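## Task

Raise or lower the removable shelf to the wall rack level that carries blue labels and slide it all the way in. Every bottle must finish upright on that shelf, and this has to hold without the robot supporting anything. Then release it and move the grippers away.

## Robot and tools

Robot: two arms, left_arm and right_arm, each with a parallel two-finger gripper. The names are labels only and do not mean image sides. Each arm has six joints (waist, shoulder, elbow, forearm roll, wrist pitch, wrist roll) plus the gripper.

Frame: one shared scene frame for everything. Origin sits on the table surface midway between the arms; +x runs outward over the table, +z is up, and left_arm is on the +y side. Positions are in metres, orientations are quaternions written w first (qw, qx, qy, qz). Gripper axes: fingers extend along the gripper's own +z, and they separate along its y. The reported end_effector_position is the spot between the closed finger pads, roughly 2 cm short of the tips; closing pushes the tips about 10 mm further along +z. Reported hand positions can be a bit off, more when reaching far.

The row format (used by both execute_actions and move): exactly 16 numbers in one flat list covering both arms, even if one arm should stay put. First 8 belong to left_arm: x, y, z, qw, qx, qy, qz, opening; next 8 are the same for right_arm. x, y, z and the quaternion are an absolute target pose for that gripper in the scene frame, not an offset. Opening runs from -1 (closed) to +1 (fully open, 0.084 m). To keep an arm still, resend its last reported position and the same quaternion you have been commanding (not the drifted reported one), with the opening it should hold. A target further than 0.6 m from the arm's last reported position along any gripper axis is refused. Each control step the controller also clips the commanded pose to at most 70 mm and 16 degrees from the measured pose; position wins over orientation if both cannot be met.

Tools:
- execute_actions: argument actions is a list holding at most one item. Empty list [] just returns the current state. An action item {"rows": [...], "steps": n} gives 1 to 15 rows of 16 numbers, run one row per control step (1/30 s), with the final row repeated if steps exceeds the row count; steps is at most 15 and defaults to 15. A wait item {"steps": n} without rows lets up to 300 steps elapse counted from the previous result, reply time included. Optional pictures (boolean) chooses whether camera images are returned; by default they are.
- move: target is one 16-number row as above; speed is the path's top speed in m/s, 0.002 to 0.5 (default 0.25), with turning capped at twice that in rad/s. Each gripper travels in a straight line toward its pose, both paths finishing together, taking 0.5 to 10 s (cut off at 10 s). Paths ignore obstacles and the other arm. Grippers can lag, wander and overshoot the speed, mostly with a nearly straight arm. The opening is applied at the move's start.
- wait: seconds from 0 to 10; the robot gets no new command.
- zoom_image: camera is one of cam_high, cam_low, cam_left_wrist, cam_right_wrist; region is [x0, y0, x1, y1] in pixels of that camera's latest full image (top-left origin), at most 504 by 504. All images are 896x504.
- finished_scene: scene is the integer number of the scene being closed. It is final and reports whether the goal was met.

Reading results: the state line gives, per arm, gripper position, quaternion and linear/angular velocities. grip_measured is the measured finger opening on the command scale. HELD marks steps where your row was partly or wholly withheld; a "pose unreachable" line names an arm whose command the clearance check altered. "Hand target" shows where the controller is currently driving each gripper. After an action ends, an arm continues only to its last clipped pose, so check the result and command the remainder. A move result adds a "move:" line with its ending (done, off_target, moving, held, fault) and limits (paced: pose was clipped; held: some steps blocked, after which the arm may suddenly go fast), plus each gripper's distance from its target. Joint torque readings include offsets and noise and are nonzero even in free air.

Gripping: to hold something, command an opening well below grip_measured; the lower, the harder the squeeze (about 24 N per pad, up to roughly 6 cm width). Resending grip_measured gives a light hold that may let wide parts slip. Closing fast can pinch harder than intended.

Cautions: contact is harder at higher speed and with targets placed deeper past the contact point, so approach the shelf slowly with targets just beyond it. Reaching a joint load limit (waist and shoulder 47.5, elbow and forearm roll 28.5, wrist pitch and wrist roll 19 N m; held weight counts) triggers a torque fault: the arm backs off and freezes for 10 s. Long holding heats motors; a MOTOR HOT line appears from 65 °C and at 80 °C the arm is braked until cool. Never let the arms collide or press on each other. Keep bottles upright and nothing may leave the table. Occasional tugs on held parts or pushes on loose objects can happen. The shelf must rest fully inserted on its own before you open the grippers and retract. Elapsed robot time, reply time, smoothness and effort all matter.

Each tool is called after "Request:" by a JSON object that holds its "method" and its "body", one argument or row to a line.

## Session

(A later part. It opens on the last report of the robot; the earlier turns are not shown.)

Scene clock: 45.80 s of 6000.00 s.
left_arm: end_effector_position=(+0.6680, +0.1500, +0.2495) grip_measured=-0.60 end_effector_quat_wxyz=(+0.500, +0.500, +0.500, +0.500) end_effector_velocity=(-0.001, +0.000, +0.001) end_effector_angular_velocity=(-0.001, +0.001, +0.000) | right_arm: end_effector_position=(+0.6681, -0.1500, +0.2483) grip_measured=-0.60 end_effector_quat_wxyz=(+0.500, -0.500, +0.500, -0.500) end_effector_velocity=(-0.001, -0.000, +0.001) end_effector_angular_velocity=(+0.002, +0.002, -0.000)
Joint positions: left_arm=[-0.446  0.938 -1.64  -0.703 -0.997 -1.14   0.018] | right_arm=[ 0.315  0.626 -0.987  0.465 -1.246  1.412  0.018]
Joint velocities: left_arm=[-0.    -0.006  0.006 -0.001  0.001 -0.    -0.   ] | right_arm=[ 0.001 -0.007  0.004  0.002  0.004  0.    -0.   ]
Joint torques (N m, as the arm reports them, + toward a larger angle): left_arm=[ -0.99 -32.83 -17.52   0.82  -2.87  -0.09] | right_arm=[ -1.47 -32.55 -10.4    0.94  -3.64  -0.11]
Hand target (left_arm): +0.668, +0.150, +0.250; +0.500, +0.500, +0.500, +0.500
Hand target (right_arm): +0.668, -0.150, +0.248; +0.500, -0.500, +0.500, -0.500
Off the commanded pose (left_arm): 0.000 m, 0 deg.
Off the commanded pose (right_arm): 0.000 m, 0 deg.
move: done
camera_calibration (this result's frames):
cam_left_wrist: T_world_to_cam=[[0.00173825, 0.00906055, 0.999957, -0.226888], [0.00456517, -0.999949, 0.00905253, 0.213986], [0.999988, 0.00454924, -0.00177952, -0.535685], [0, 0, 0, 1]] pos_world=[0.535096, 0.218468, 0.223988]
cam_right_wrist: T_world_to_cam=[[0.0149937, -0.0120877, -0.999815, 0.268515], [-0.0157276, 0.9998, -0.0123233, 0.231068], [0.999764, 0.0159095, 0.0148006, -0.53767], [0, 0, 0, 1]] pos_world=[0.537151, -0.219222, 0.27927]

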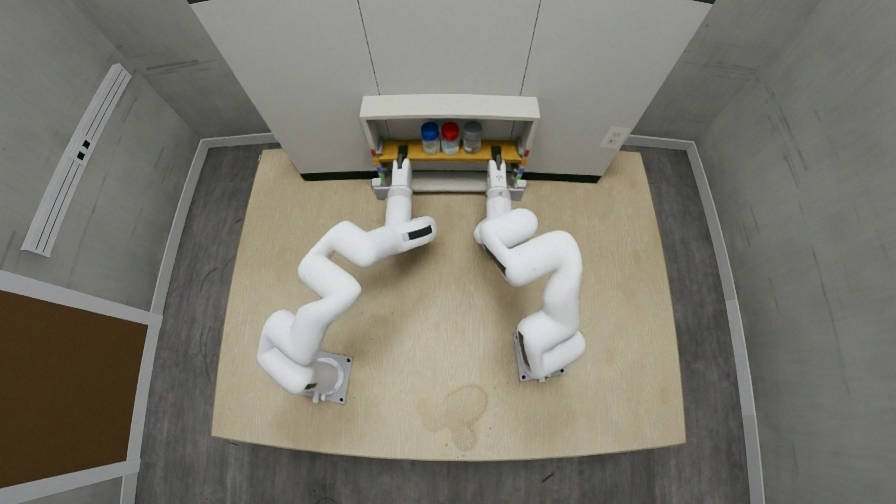

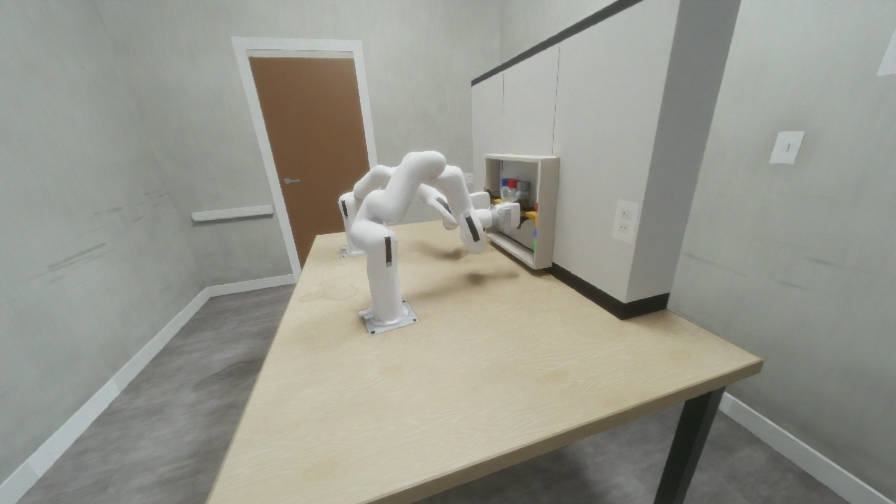

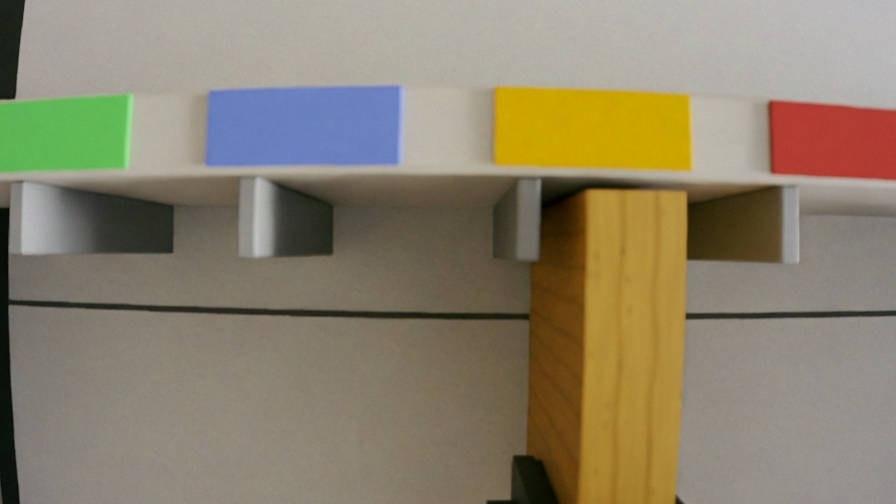

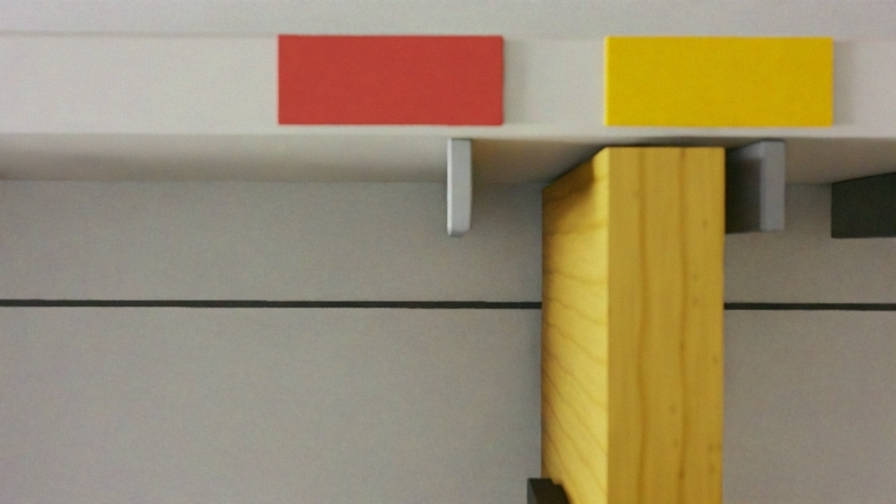

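Request:
{"method": "move", "body": {
  "target": [0.582,0.15,0.250,0.5,0.5,0.5,0.5,-1, 0.582,-0.15,0.2483,0.5,-0.5,0.5,-0.5,-1],
  "speed": 0.06
}}

Scene clock: 48.33 s of 6000.00 s.
left_arm: end_effector_position=(+0.5822, +0.1502, +0.2499) grip_measured=-0.60 end_effector_quat_wxyz=(+0.500, +0.500, +0.500, +0.500) end_effector_velocity=(-0.002, -0.000, -0.001) end_effector_angular_velocity=(+0.001, +0.002, -0.002) | right_arm: end_effector_position=(+0.5822, -0.1497, +0.2482) grip_measured=-0.60 end_effector_quat_wxyz=(+0.500, -0.500, +0.500, -0.500) end_effector_velocity=(-0.002, -0.001, +0.001) end_effector_angular_velocity=(+0.002, -0.000, -0.001)
Joint positions: left_arm=[-0.532  0.747 -1.256 -0.727 -1.176 -1.241  0.018] | right_arm=[ 0.417  0.491 -0.693  0.549 -1.398  1.466  0.018]
Joint velocities: left_arm=[-0.002 -0.004  0.01   0.001 -0.003 -0.003 -0.   ] | right_arm=[ 0.002 -0.004  0.006  0.003 -0.002  0.002 -0.   ]
Joint torques (N m, as the arm reports them, + toward a larger angle): left_arm=[ -1.14 -29.56 -15.9    0.55  -3.14  -0.19] | right_arm=[ -0.79 -25.83  -8.43   0.82  -3.43  -0.36]
Hand target (left_arm): +0.582, +0.150, +0.250; +0.500, +0.500, +0.500, +0.500
Hand target (right_arm): +0.582, -0.150, +0.248; +0.500, -0.500, +0.500, -0.500
Off the commanded pose (left_arm): 0.000 m, 0 deg.
Off the commanded pose (right_arm): 0.000 m, 0 deg.
move: done
camera_calibration (this result's frames):
cam_left_wrist: T_world_to_cam=[[0.00146633, 0.00973288, 0.999952, -0.226996], [0.00440076, -0.999943, 0.00972635, 0.214467], [0.999989, 0.00438629, -0.00150908, -0.449908], [0, 0, 0, 1]] pos_world=[0.449292, 0.218637, 0.22422]
cam_right_wrist: T_world_to_cam=[[0.0145917, -0.0119525, -0.999822, 0.269958], [-0.0158647, 0.9998, -0.0121838, 0.229446], [0.999768, 0.0160397, 0.0143992, -0.451743], [0, 0, 0, 1]] pos_world=[0.451339, -0.218928, 0.279211]

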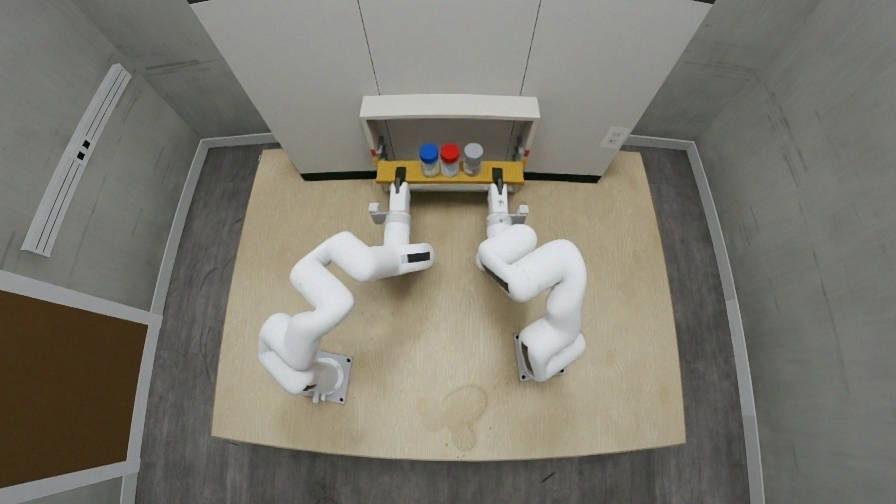

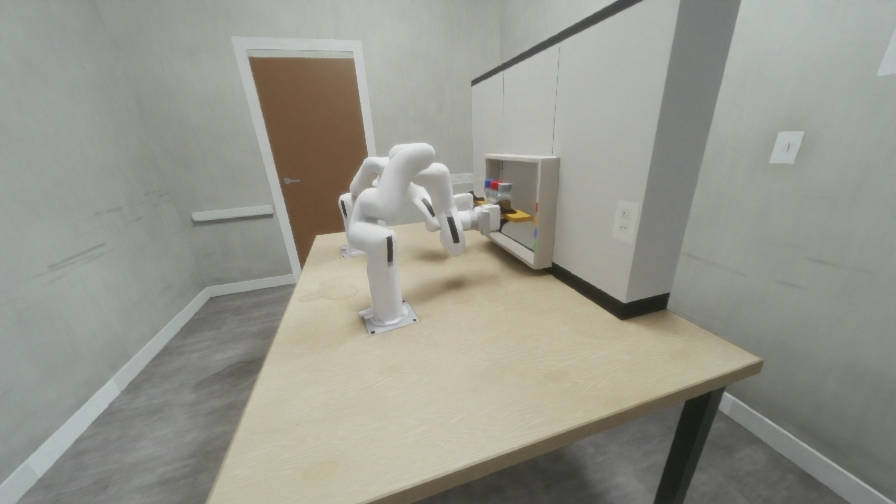

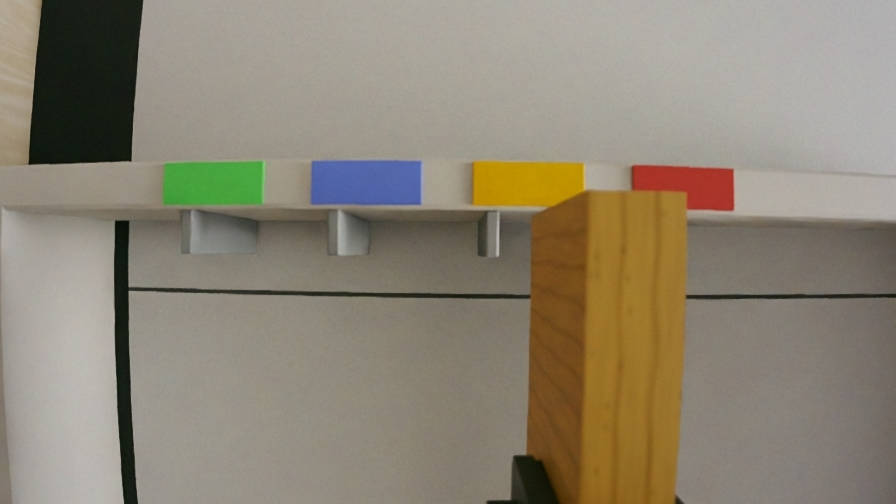

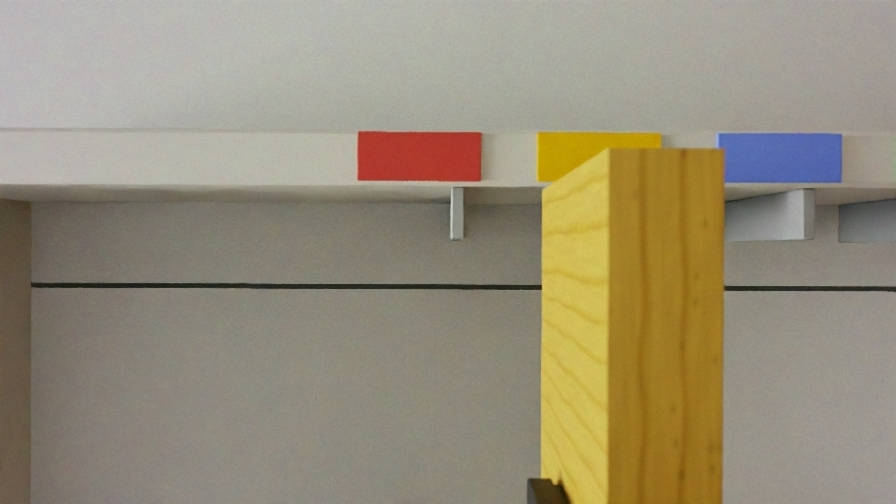

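Request:
{"method": "zoom_image", "body": {
  "camera": "cam_high",
  "region": [360, 120, 540, 200]
}}

Request:
{"method": "zoom_image", "body": {
  "camera": "cam_low",
  "region": [465, 165, 555, 255]
}}

Region (360, 120, 540, 200) of cam_high's 896x504 image, scaled by 2.800, with more detail than that image has.

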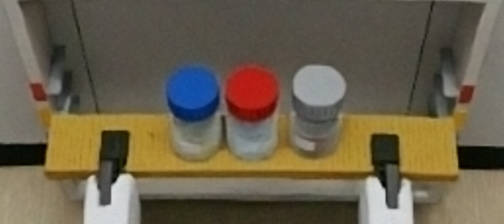

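Region (465, 165, 555, 255) of cam_low's 896x504 image, scaled by 5.600, with more detail than that image has.

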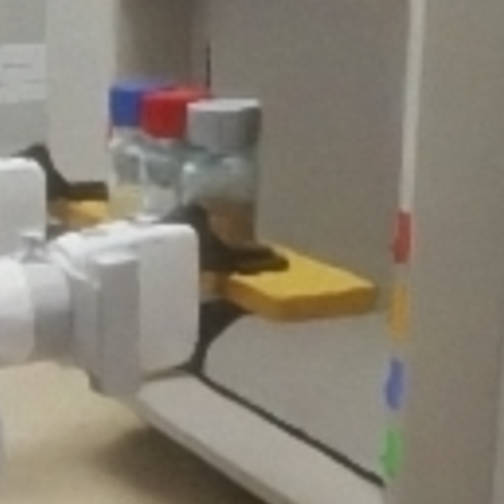

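The shelf is clear of the frame. Lowering 5 cm.

Request:
{"method": "move", "body": {
  "target": [0.582,0.15,0.201,0.5,0.5,0.5,0.5,-1, 0.582,-0.15,0.1993,0.5,-0.5,0.5,-0.5,-1],
  "speed": 0.06
}}

Scene clock: 51.33 s of 6000.00 s.
left_arm: end_effector_position=(+0.5821, +0.1499, +0.2014) grip_measured=-0.60 end_effector_quat_wxyz=(+0.500, +0.500, +0.500, +0.500) end_effector_velocity=(+0.000, -0.000, -0.002) end_effector_angular_velocity=(+0.001, -0.001, -0.000) | right_arm: end_effector_position=(+0.5820, -0.1500, +0.1996) grip_measured=-0.60 end_effector_quat_wxyz=(+0.500, -0.500, +0.500, -0.500) end_effector_velocity=(-0.000, +0.000, -0.002) end_effector_angular_velocity=(-0.000, -0.002, +0.001)
Joint positions: left_arm=[-0.525  0.875 -1.3   -0.699 -1.238 -1.303  0.018] | right_arm=[ 0.404  0.662 -0.747  0.529 -1.498  1.529  0.018]
Joint velocities: left_arm=[ 0.     0.007 -0.004  0.001 -0.003 -0.002 -0.   ] | right_arm=[-0.     0.008 -0.004 -0.001 -0.006  0.002 -0.   ]
Joint torques (N m, as the arm reports them, + toward a larger angle): left_arm=[ -0.33 -30.21 -14.27   0.01  -3.36  -0.1 ] | right_arm=[ -1.99 -26.91  -7.19   1.9   -3.25  -0.27]
Hand target (left_arm): +0.582, +0.150, +0.201; +0.500, +0.500, +0.500, +0.500
Hand target (right_arm): +0.582, -0.150, +0.199; +0.500, -0.500, +0.500, -0.500
Off the commanded pose (left_arm): 0.000 m, 0 deg.
Off the commanded pose (right_arm): 0.000 m, 0 deg.
move: done
camera_calibration (this result's frames):
cam_left_wrist: T_world_to_cam=[[0.0011651, 0.00953801, 0.999954, -0.178323], [0.00446511, -0.999945, 0.00953272, 0.214669], [0.999989, 0.00445379, -0.00120763, -0.449901], [0, 0, 0, 1]] pos_world=[0.449145, 0.218362, 0.175725]
cam_right_wrist: T_world_to_cam=[[0.0147849, -0.0120404, -0.999818, 0.221262], [-0.0156485, 0.999802, -0.0122716, 0.229062], [0.999768, 0.0158271, 0.0145936, -0.450931], [0, 0, 0, 1]] pos_world=[0.451139, -0.219216, 0.230614]

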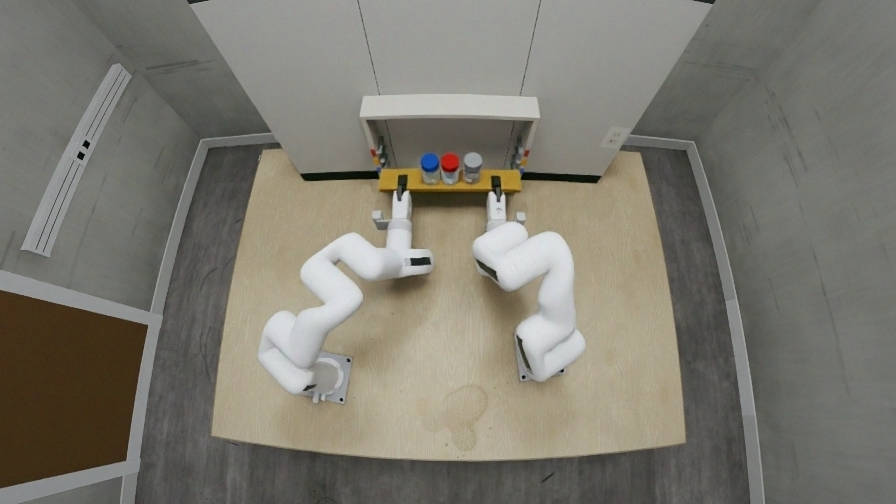

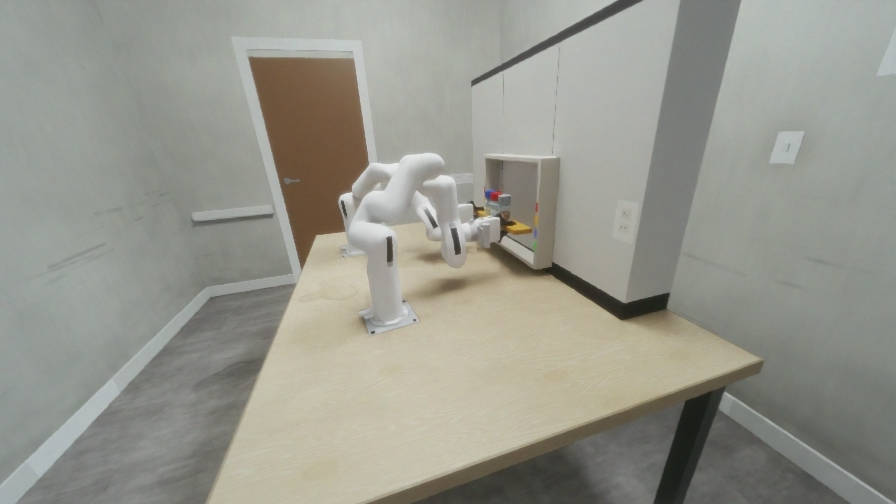

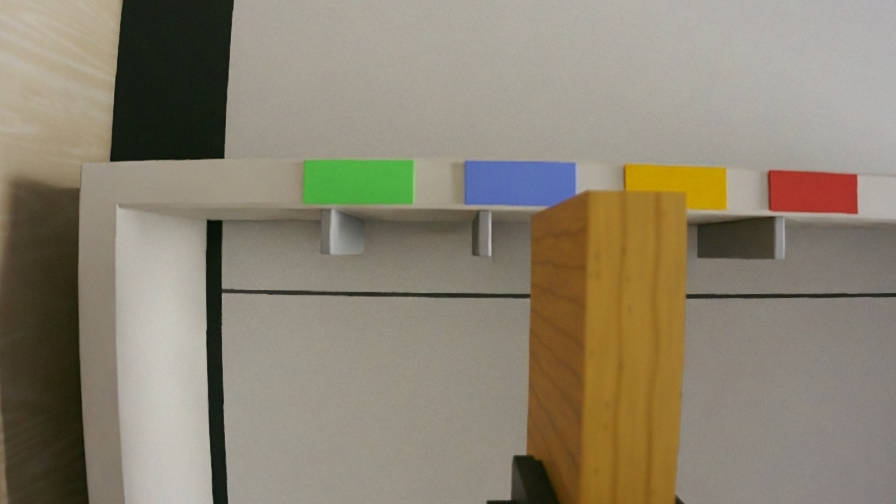

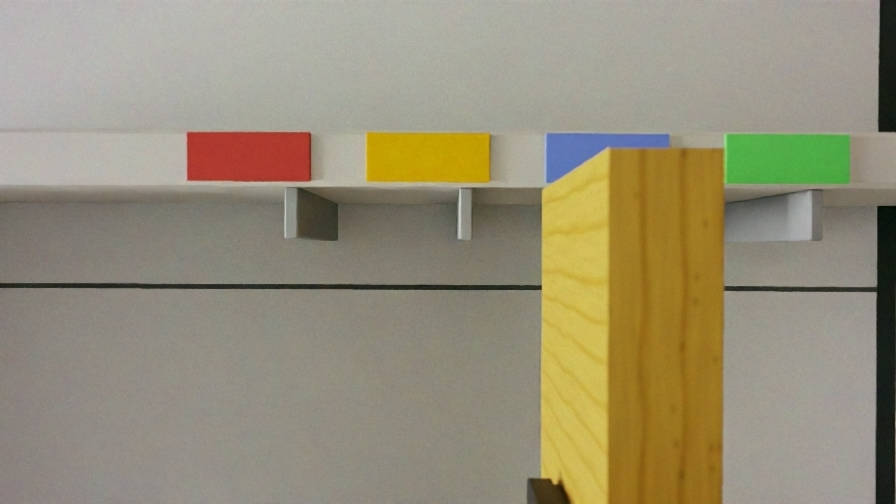

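Request:
{"method": "zoom_image", "body": {
  "camera": "cam_left_wrist",
  "region": [480, 170, 600, 250]
}}

Request:
{"method": "zoom_image", "body": {
  "camera": "cam_right_wrist",
  "region": [490, 140, 610, 220]
}}

Region (480, 170, 600, 250) of cam_left_wrist's 896x504 image, scaled by 4.200, with more detail than that image has.

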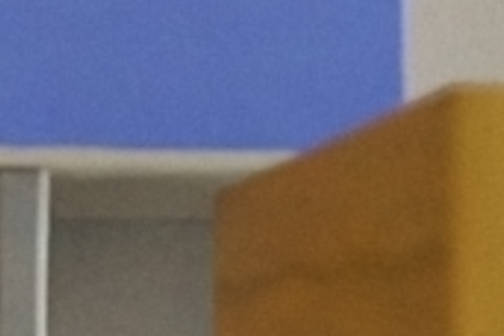

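Region (490, 140, 610, 220) of cam_right_wrist's 896x504 image, scaled by 4.200, with more detail than that image has.

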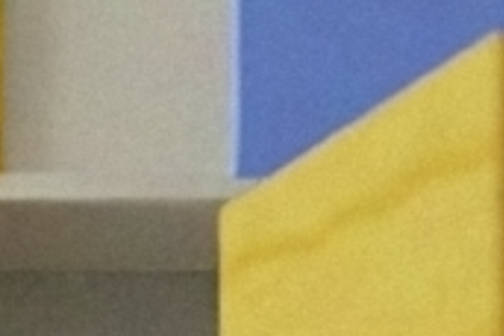

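Request:
{"method": "move", "body": {
  "target": [0.666,0.1503,0.199,0.5,0.5,0.5,0.5,-1, 0.666,-0.1497,0.1973,0.5,-0.5,0.5,-0.5,-1],
  "speed": 0.05
}}

Scene clock: 55.43 s of 6000.00 s.
left_arm: end_effector_position=(+0.6658, +0.1501, +0.1991) grip_measured=-0.60 end_effector_quat_wxyz=(+0.500, +0.500, +0.500, +0.500) end_effector_velocity=(+0.002, -0.000, -0.002) end_effector_angular_velocity=(+0.000, +0.002, +0.001) | right_arm: end_effector_position=(+0.6658, -0.1501, +0.1974) grip_measured=-0.60 end_effector_quat_wxyz=(+0.500, -0.500, +0.500, -0.500) end_effector_velocity=(+0.002, -0.000, -0.001) end_effector_angular_velocity=(+0.000, +0.001, -0.001)
Joint positions: left_arm=[-0.441  1.056 -1.681 -0.668 -1.055 -1.199  0.018] | right_arm=[ 0.309  0.774 -1.034  0.446 -1.336  1.459  0.018]
Joint velocities: left_arm=[ 0.     0.008 -0.012 -0.003  0.005  0.004  0.   ] | right_arm=[-0.002  0.003 -0.006 -0.     0.004 -0.001 -0.   ]
Joint torques (N m, as the arm reports them, + toward a larger angle): left_arm=[  1.47 -33.63 -16.69  -0.16  -3.4   -0.15] | right_arm=[ -3.81 -32.13  -9.22   2.13  -3.53  -0.48]
Hand target (left_arm): +0.666, +0.150, +0.199; +0.500, +0.500, +0.500, +0.500
Hand target (right_arm): +0.666, -0.150, +0.197; +0.500, -0.500, +0.500, -0.500
Off the commanded pose (left_arm): 0.000 m, 0 deg.
Off the commanded pose (right_arm): 0.000 m, 0 deg.
move: done
camera_calibration (this result's frames):
cam_left_wrist: T_world_to_cam=[[0.00120104, 0.00885834, 0.99996, -0.176061], [0.00460717, -0.99995, 0.00885272, 0.214551], [0.999989, 0.00459635, -0.00124179, -0.533671], [0, 0, 0, 1]] pos_world=[0.532888, 0.218553, 0.173492]
cam_right_wrist: T_world_to_cam=[[0.0145957, -0.0126158, -0.999814, 0.217828], [-0.0155368, 0.999797, -0.0128424, 0.230498], [0.999773, 0.0157213, 0.0143967, -0.534643], [0, 0, 0, 1]] pos_world=[0.534924, -0.219298, 0.228445]

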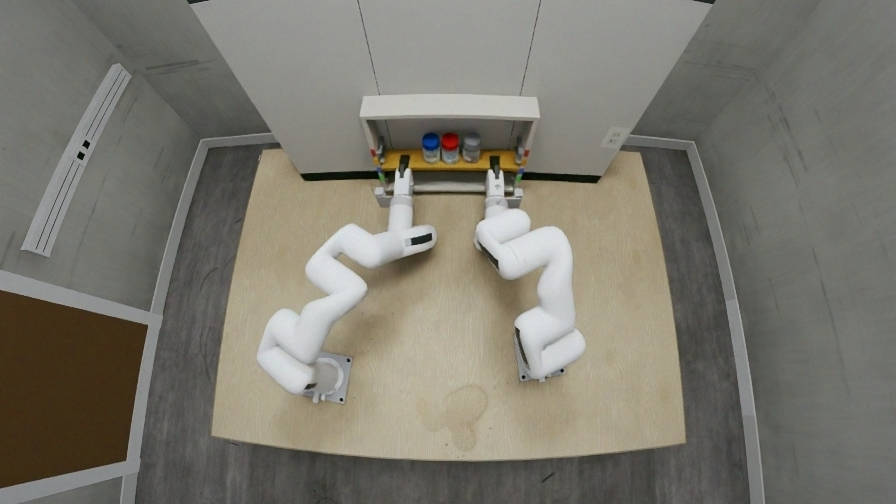

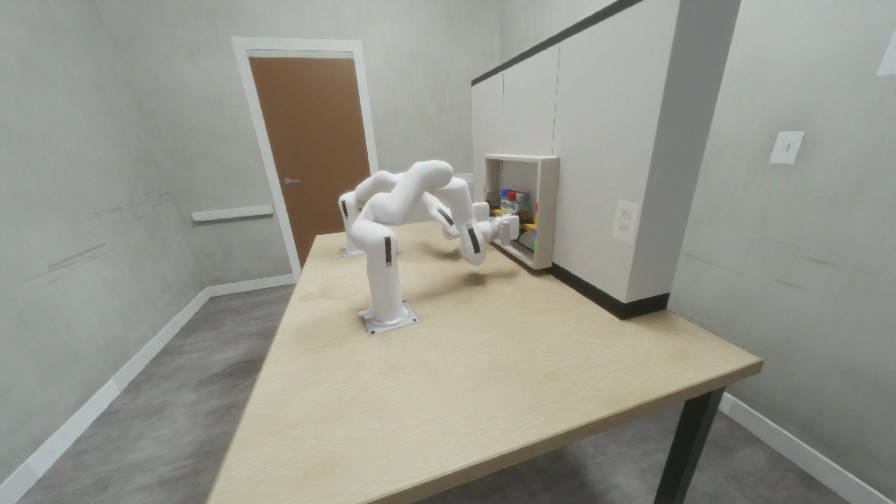

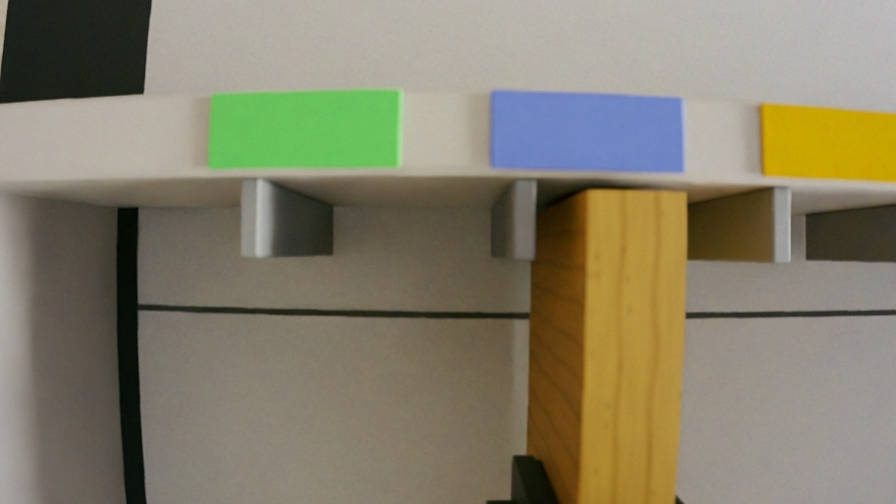

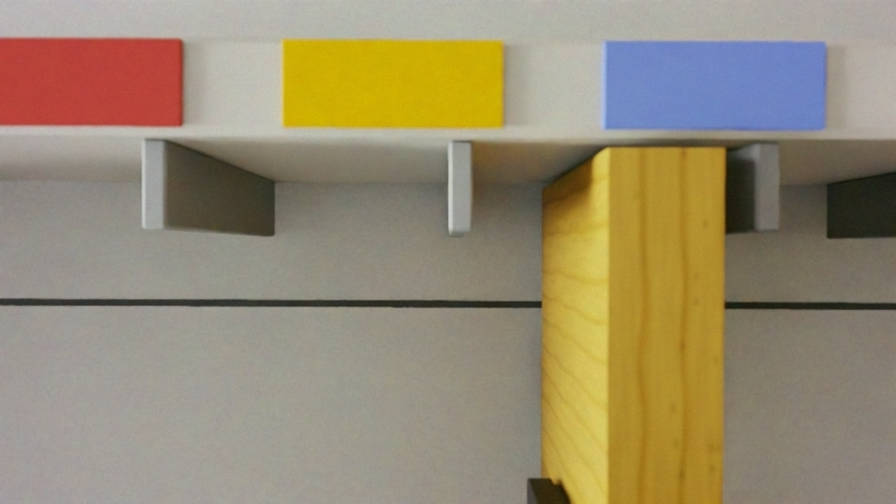

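Request:
{"method": "move", "body": {
  "target": [0.6725,0.1503,0.1915,0.5,0.5,0.5,0.5,-1, 0.6725,-0.1497,0.1897,0.5,-0.5,0.5,-0.5,-1],
  "speed": 0.012
}}

Scene clock: 57.30 s of 6000.00 s.
left_arm: end_effector_position=(+0.6724, +0.1503, +0.1916) grip_measured=-0.60 end_effector_quat_wxyz=(+0.500, +0.500, +0.500, +0.500) end_effector_velocity=(+0.001, -0.001, +0.000) end_effector_angular_velocity=(+0.000, -0.003, -0.001) | right_arm: end_effector_position=(+0.6724, -0.1498, +0.1898) grip_measured=-0.60 end_effector_quat_wxyz=(+0.500, -0.500, +0.500, -0.500) end_effector_velocity=(+0.001, +0.000, -0.001) end_effector_angular_velocity=(+0.000, -0.001, +0.001)
Joint positions: left_arm=[-0.435  1.092 -1.728 -0.665 -1.045 -1.196  0.018] | right_arm=[ 0.303  0.807 -1.069  0.44  -1.333  1.46   0.018]
Joint velocities: left_arm=[ 0.     0.007 -0.011  0.001  0.001  0.002  0.   ] | right_arm=[-0.001  0.006 -0.008 -0.002  0.001 -0.     0.   ]
Joint torques (N m, as the arm reports them, + toward a larger angle): left_arm=[  0.58 -34.21 -17.18   0.06  -3.32  -0.07] | right_arm=[ -3.21 -33.    -9.32   1.85  -3.56  -0.3 ]
Hand target (left_arm): +0.673, +0.150, +0.192; +0.500, +0.500, +0.500, +0.500
Hand target (right_arm): +0.673, -0.150, +0.190; +0.500, -0.500, +0.500, -0.500
Off the commanded pose (left_arm): 0.000 m, 0 deg.
Off the commanded pose (right_arm): 0.000 m, 0 deg.
move: done
camera_calibration (this result's frames):
cam_left_wrist: T_world_to_cam=[[0.00143554, 0.00923639, 0.999956, -0.168755], [0.00462296, -0.999947, 0.00922967, 0.214719], [0.999988, 0.00460951, -0.00147816, -0.54021], [0, 0, 0, 1]] pos_world=[0.539453, 0.218756, 0.165967]
cam_right_wrist: T_world_to_cam=[[0.0145158, -0.0123175, -0.999819, 0.210253], [-0.0156796, 0.999798, -0.0125448, 0.2302], [0.999772, 0.0158588, 0.0143198, -0.541039], [0, 0, 0, 1]] pos_world=[0.541473, -0.218983, 0.22085]

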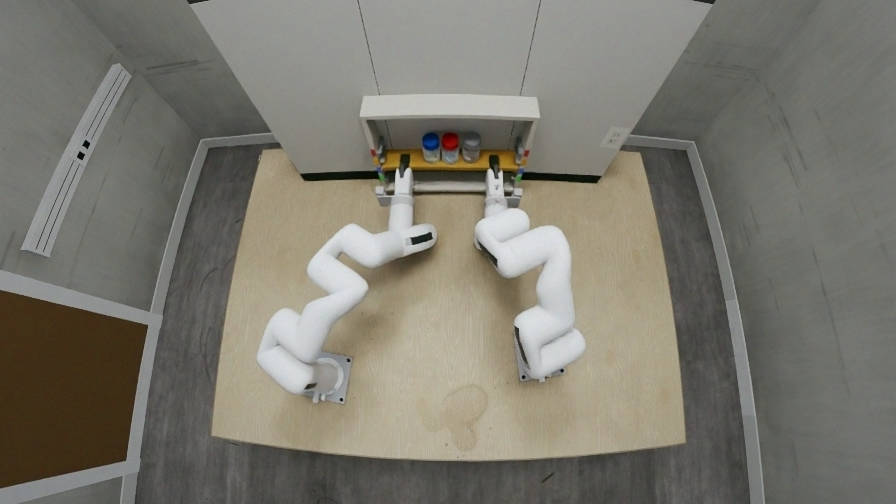

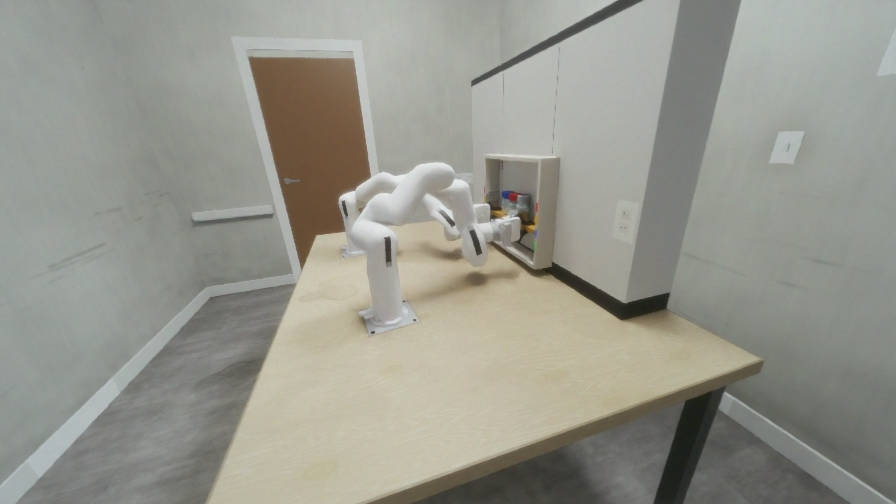

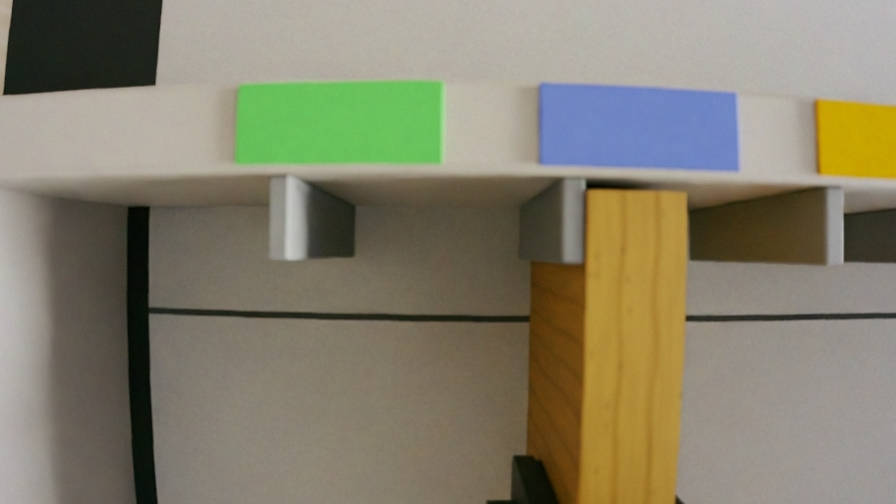

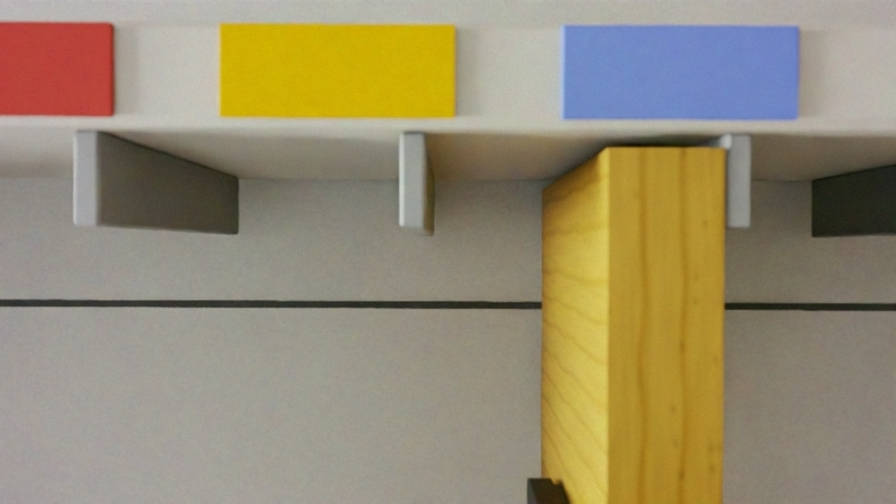

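Request:
{"method": "move", "body": {
  "target": [0.6755,0.1503,0.1908,0.5,0.5,0.5,0.5,-1, 0.6755,-0.1497,0.189,0.5,-0.5,0.5,-0.5,-1],
  "speed": 0.006
}}

Scene clock: 58.80 s of 6000.00 s.
left_arm: end_effector_position=(+0.6752, +0.1500, +0.1912) grip_measured=-0.60 end_effector_quat_wxyz=(+0.500, +0.500, +0.500, +0.500) end_effector_velocity=(+0.003, +0.001, +0.000) end_effector_angular_velocity=(-0.002, +0.001, +0.000) | right_arm: end_effector_position=(+0.6751, -0.1496, +0.1894) grip_measured=-0.60 end_effector_quat_wxyz=(+0.500, -0.500, +0.500, -0.500) end_effector_velocity=(+0.003, +0.000, -0.000) end_effector_angular_velocity=(+0.001, +0.002, +0.001)
Joint positions: left_arm=[-0.433  1.102 -1.746 -0.665 -1.038 -1.191  0.018] | right_arm=[ 0.301  0.814 -1.081  0.438 -1.329  1.459  0.018]
Joint velocities: left_arm=[ 0.003  0.004 -0.011  0.     0.007  0.002  0.   ] | right_arm=[-0.003  0.004 -0.012 -0.002  0.01  -0.002 -0.   ]
Joint torques (N m, as the arm reports them, + toward a larger angle): left_arm=[  3.86 -33.   -19.53   0.91   0.48  -0.15] | right_arm=[ -6.14 -30.65 -12.27   0.66   1.16  -0.41]
Hand target (left_arm): +0.675, +0.150, +0.191; +0.500, +0.500, +0.500, +0.500
Hand target (right_arm): +0.675, -0.150, +0.189; +0.500, -0.500, +0.500, -0.500
Off the commanded pose (left_arm): 0.001 m, 0 deg.
Off the commanded pose (right_arm): 0.001 m, 0 deg.
move: done
camera_calibration (this result's frames):
cam_left_wrist: T_world_to_cam=[[0.000332262, 0.00941517, 0.999956, -0.167704], [0.00428664, -0.999947, 0.00941366, 0.214574], [0.999991, 0.00428333, -0.000372604, -0.543198], [0, 0, 0, 1]] pos_world=[0.542329, 0.218468, 0.165474]
cam_right_wrist: T_world_to_cam=[[0.0158802, -0.0123583, -0.999798, 0.208899], [-0.0157996, 0.999796, -0.0126092, 0.23018], [0.999749, 0.0159966, 0.0156817, -0.544008], [0, 0, 0, 1]] pos_world=[0.544191, -0.218849, 0.22029]

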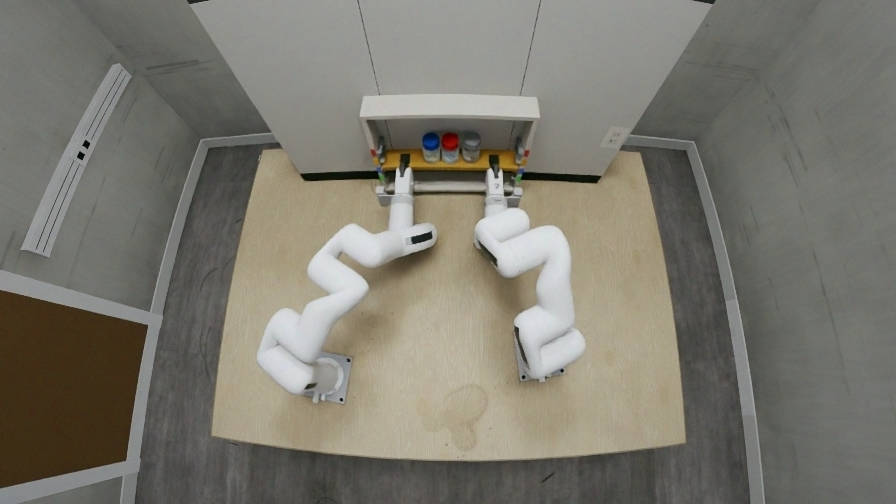

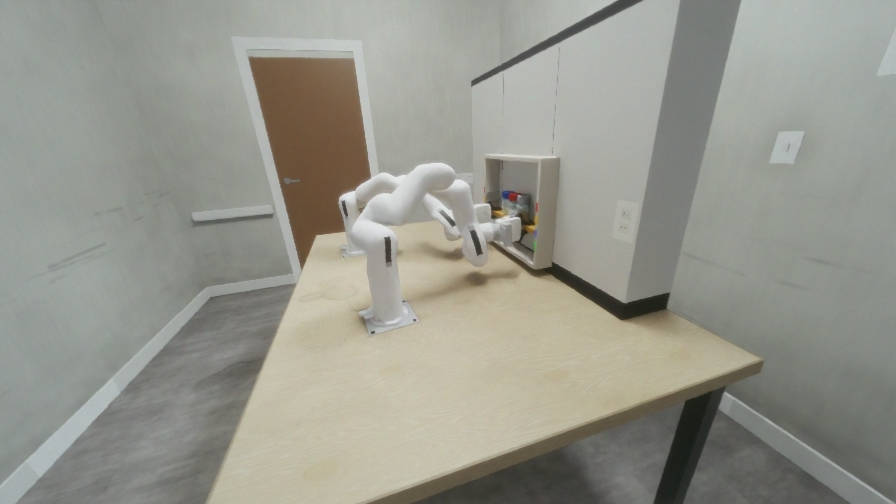

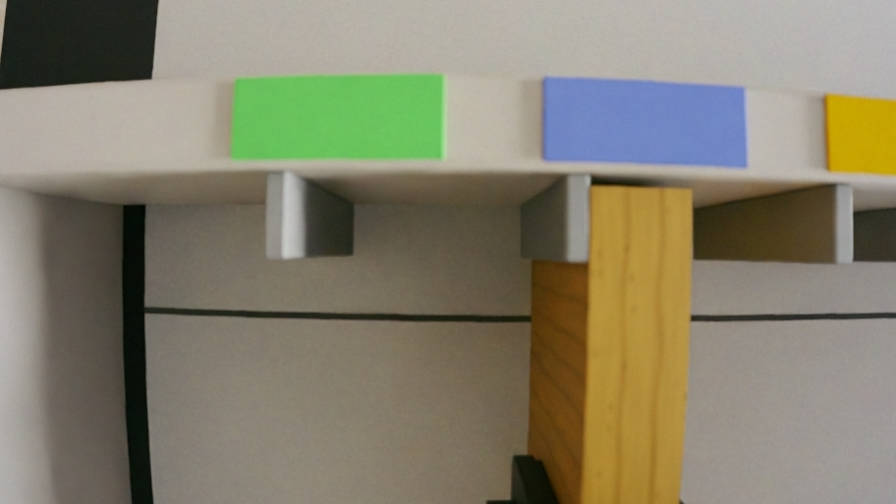

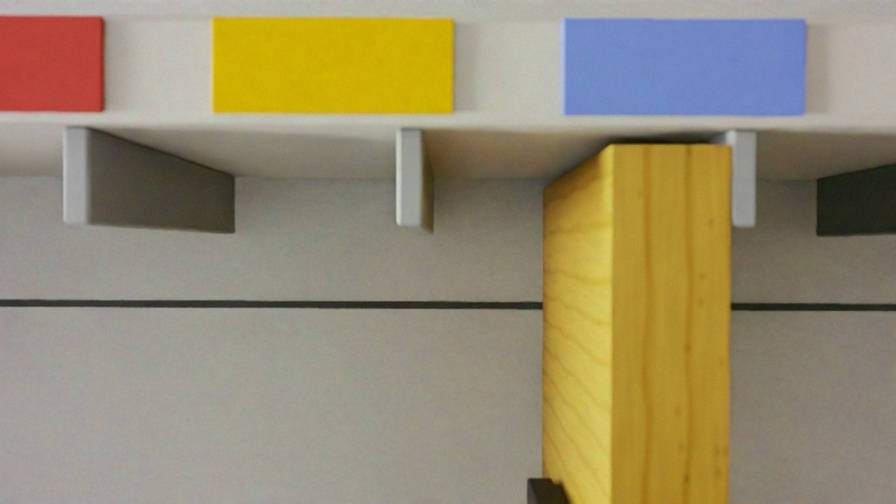

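The shelf has hit the back wall and is seated. Releasing now.

Request:
{"method": "execute_actions", "body": {
  "actions": [
    {"rows": [[0.675,0.15,0.1912,0.5,0.5,0.5,0.5,0.2, 0.675,-0.1496,0.1894,0.5,-0.5,0.5,-0.5,0.2]], "steps": 12}
  ],
  "pictures": false
}}

Request:
{"method": "move", "body": {
  "target": [0.53,0.17,0.20,0.5,0.5,0.5,0.5,0.2, 0.55,-0.165,0.20,0.5,-0.5,0.5,-0.5,0.2],
  "speed": 0.25
}}

Scene clock: 60.10 s of 6000.00 s.
left_arm: end_effector_position=(+0.6754, +0.1505, +0.1913) grip_measured=+0.18 end_effector_quat_wxyz=(+0.500, +0.500, +0.500, +0.500) end_effector_velocity=(-0.003, -0.003, -0.001) end_effector_angular_velocity=(+0.003, -0.002, -0.003) | right_arm: end_effector_position=(+0.6755, -0.1499, +0.1894) grip_measured=+0.18 end_effector_quat_wxyz=(+0.500, -0.500, +0.500, -0.500) end_effector_velocity=(-0.004, +0.002, +0.001) end_effector_angular_velocity=(-0.000, -0.005, +0.003)
Joint positions: left_arm=[-0.432  1.101 -1.746 -0.666 -1.037 -1.191  0.052] | right_arm=[ 0.3    0.813 -1.081  0.438 -1.326  1.458  0.052]
Joint velocities: left_arm=[-0.006  0.001  0.004 -0.001 -0.007  0.001  0.005] | right_arm=[ 0.005 -0.003  0.01   0.001 -0.012  0.002  0.005]
Joint torques (N m, as the arm reports them, + toward a larger angle): left_arm=[ -1.05 -31.04 -15.14   0.37  -2.    -0.13] | right_arm=[ -0.83 -28.75  -7.94   1.07  -1.84  -0.1 ]
Hand target (left_arm): +0.675, +0.150, +0.191; +0.500, +0.500, +0.500, +0.500
Hand target (right_arm): +0.675, -0.150, +0.189; +0.500, -0.500, +0.500, -0.500
Off the commanded pose (left_arm): 0.001 m, 0 deg.
Off the commanded pose (right_arm): 0.001 m, 0 deg.
Steps of this call (steps 1 to 27: nothing new was sent; steps 28 to 39: all 12 steps of this action). Readings (end_effector_position):
28: left_arm (+0.6755, +0.1501, +0.1911) | right_arm (+0.6755, -0.1496, +0.1892)
29: left_arm (+0.6757, +0.1501, +0.1909) | right_arm (+0.6758, -0.1496, +0.1891)
31: left_arm (+0.6768, +0.1517, +0.1917) | right_arm (+0.6772, -0.1505, +0.1900)
35: left_arm (+0.6762, +0.1514, +0.1918) | right_arm (+0.6763, -0.1503, +0.1898)
39: the state above

Scene clock: 61.63 s of 6000.00 s.
left_arm: end_effector_position=(+0.5303, +0.1704, +0.1997) grip_measured=+0.19 end_effector_quat_wxyz=(+0.500, +0.500, +0.500, +0.500) end_effector_velocity=(-0.003, -0.000, -0.001) end_effector_angular_velocity=(+0.002, +0.003, -0.004) | right_arm: end_effector_position=(+0.5502, -0.1647, +0.1998) grip_measured=+0.19 end_effector_quat_wxyz=(+0.500, -0.500, +0.500, -0.500) end_effector_velocity=(-0.002, +0.000, -0.001) end_effector_angular_velocity=(-0.000, +0.002, +0.000)
Joint positions: left_arm=[-0.55   0.776 -1.058 -0.698 -1.353 -1.392  0.052] | right_arm=[ 0.406  0.625 -0.623  0.53  -1.572  1.572  0.052]
Joint velocities: left_arm=[-0.003 -0.005  0.012  0.002 -0.002 -0.003  0.   ] | right_arm=[ 0.003 -0.001  0.006  0.002 -0.001  0.002 -0.   ]
Joint torques (N m, as the arm reports them, + toward a larger angle): left_arm=[ -1.14 -24.28 -10.55  -0.17  -1.98  -0.13] | right_arm=[ -1.06 -22.19  -5.13   1.44  -1.93  -0.12]
Hand target (left_arm): +0.530, +0.170, +0.200; +0.500, +0.500, +0.500, +0.500
Hand target (right_arm): +0.550, -0.165, +0.200; +0.500, -0.500, +0.500, -0.500
Off the commanded pose (left_arm): 0.001 m, 0 deg.
Off the commanded pose (right_arm): 0.000 m, 0 deg.
move: done
camera_calibration (this result's frames):
cam_left_wrist: T_world_to_cam=[[0.001615, 0.0100772, 0.999948, -0.177063], [0.00472875, -0.999938, 0.0100694, 0.235166], [0.999988, 0.00471224, -0.00166256, -0.398153], [0, 0, 0, 1]] pos_world=[0.397322, 0.238812, 0.174024]
cam_right_wrist: T_world_to_cam=[[0.0144913, -0.0118037, -0.999825, 0.221909], [-0.0153704, 0.99981, -0.0120263, 0.243097], [0.999777, 0.015542, 0.0143071, -0.418825], [0, 0, 0, 1]] pos_world=[0.419253, -0.233922, 0.230786]

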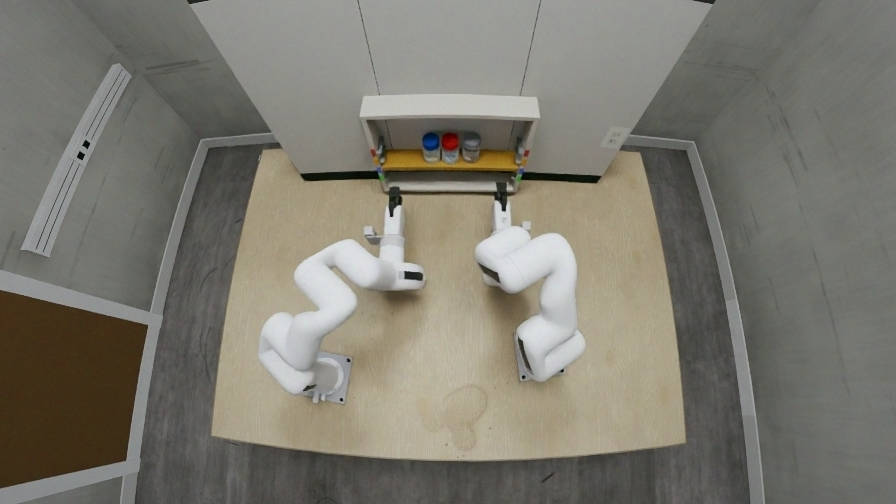

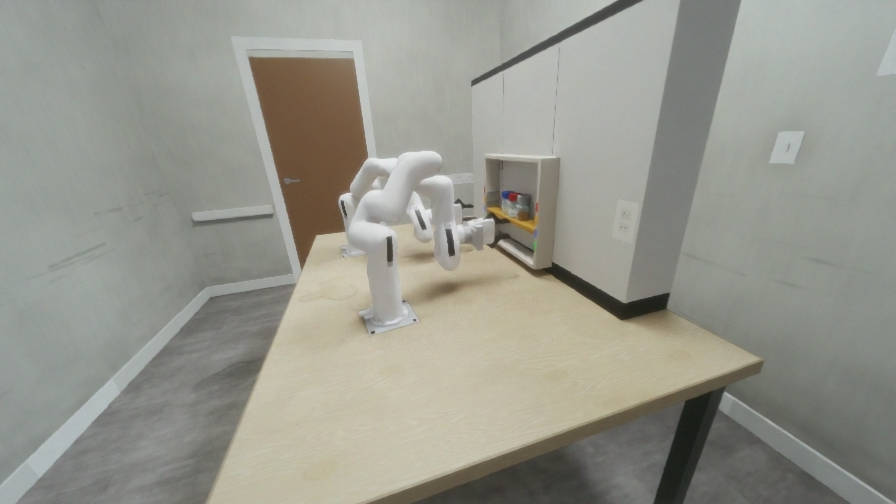

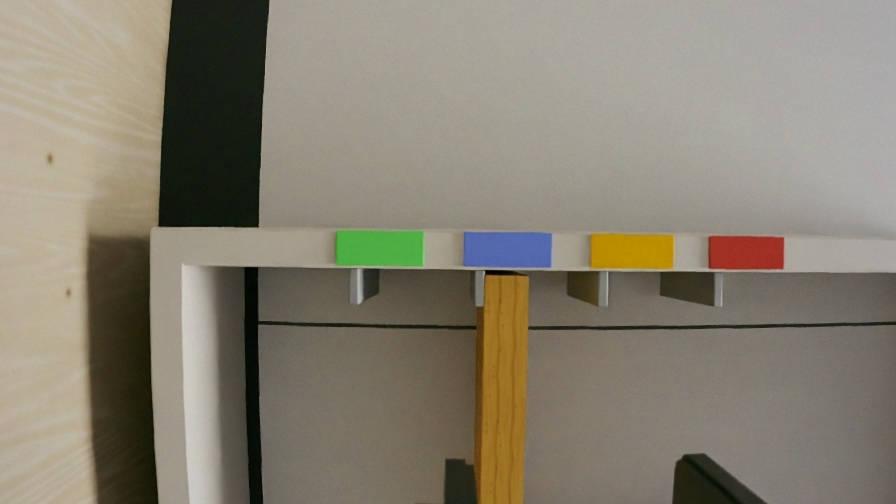

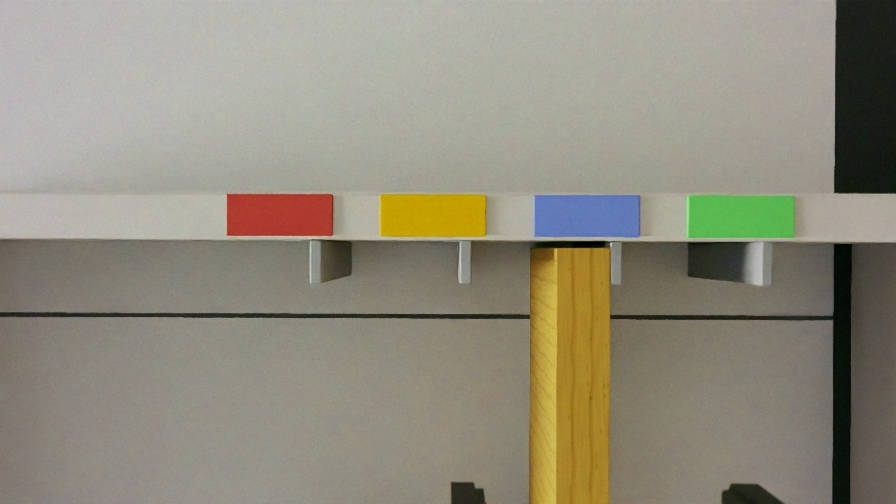

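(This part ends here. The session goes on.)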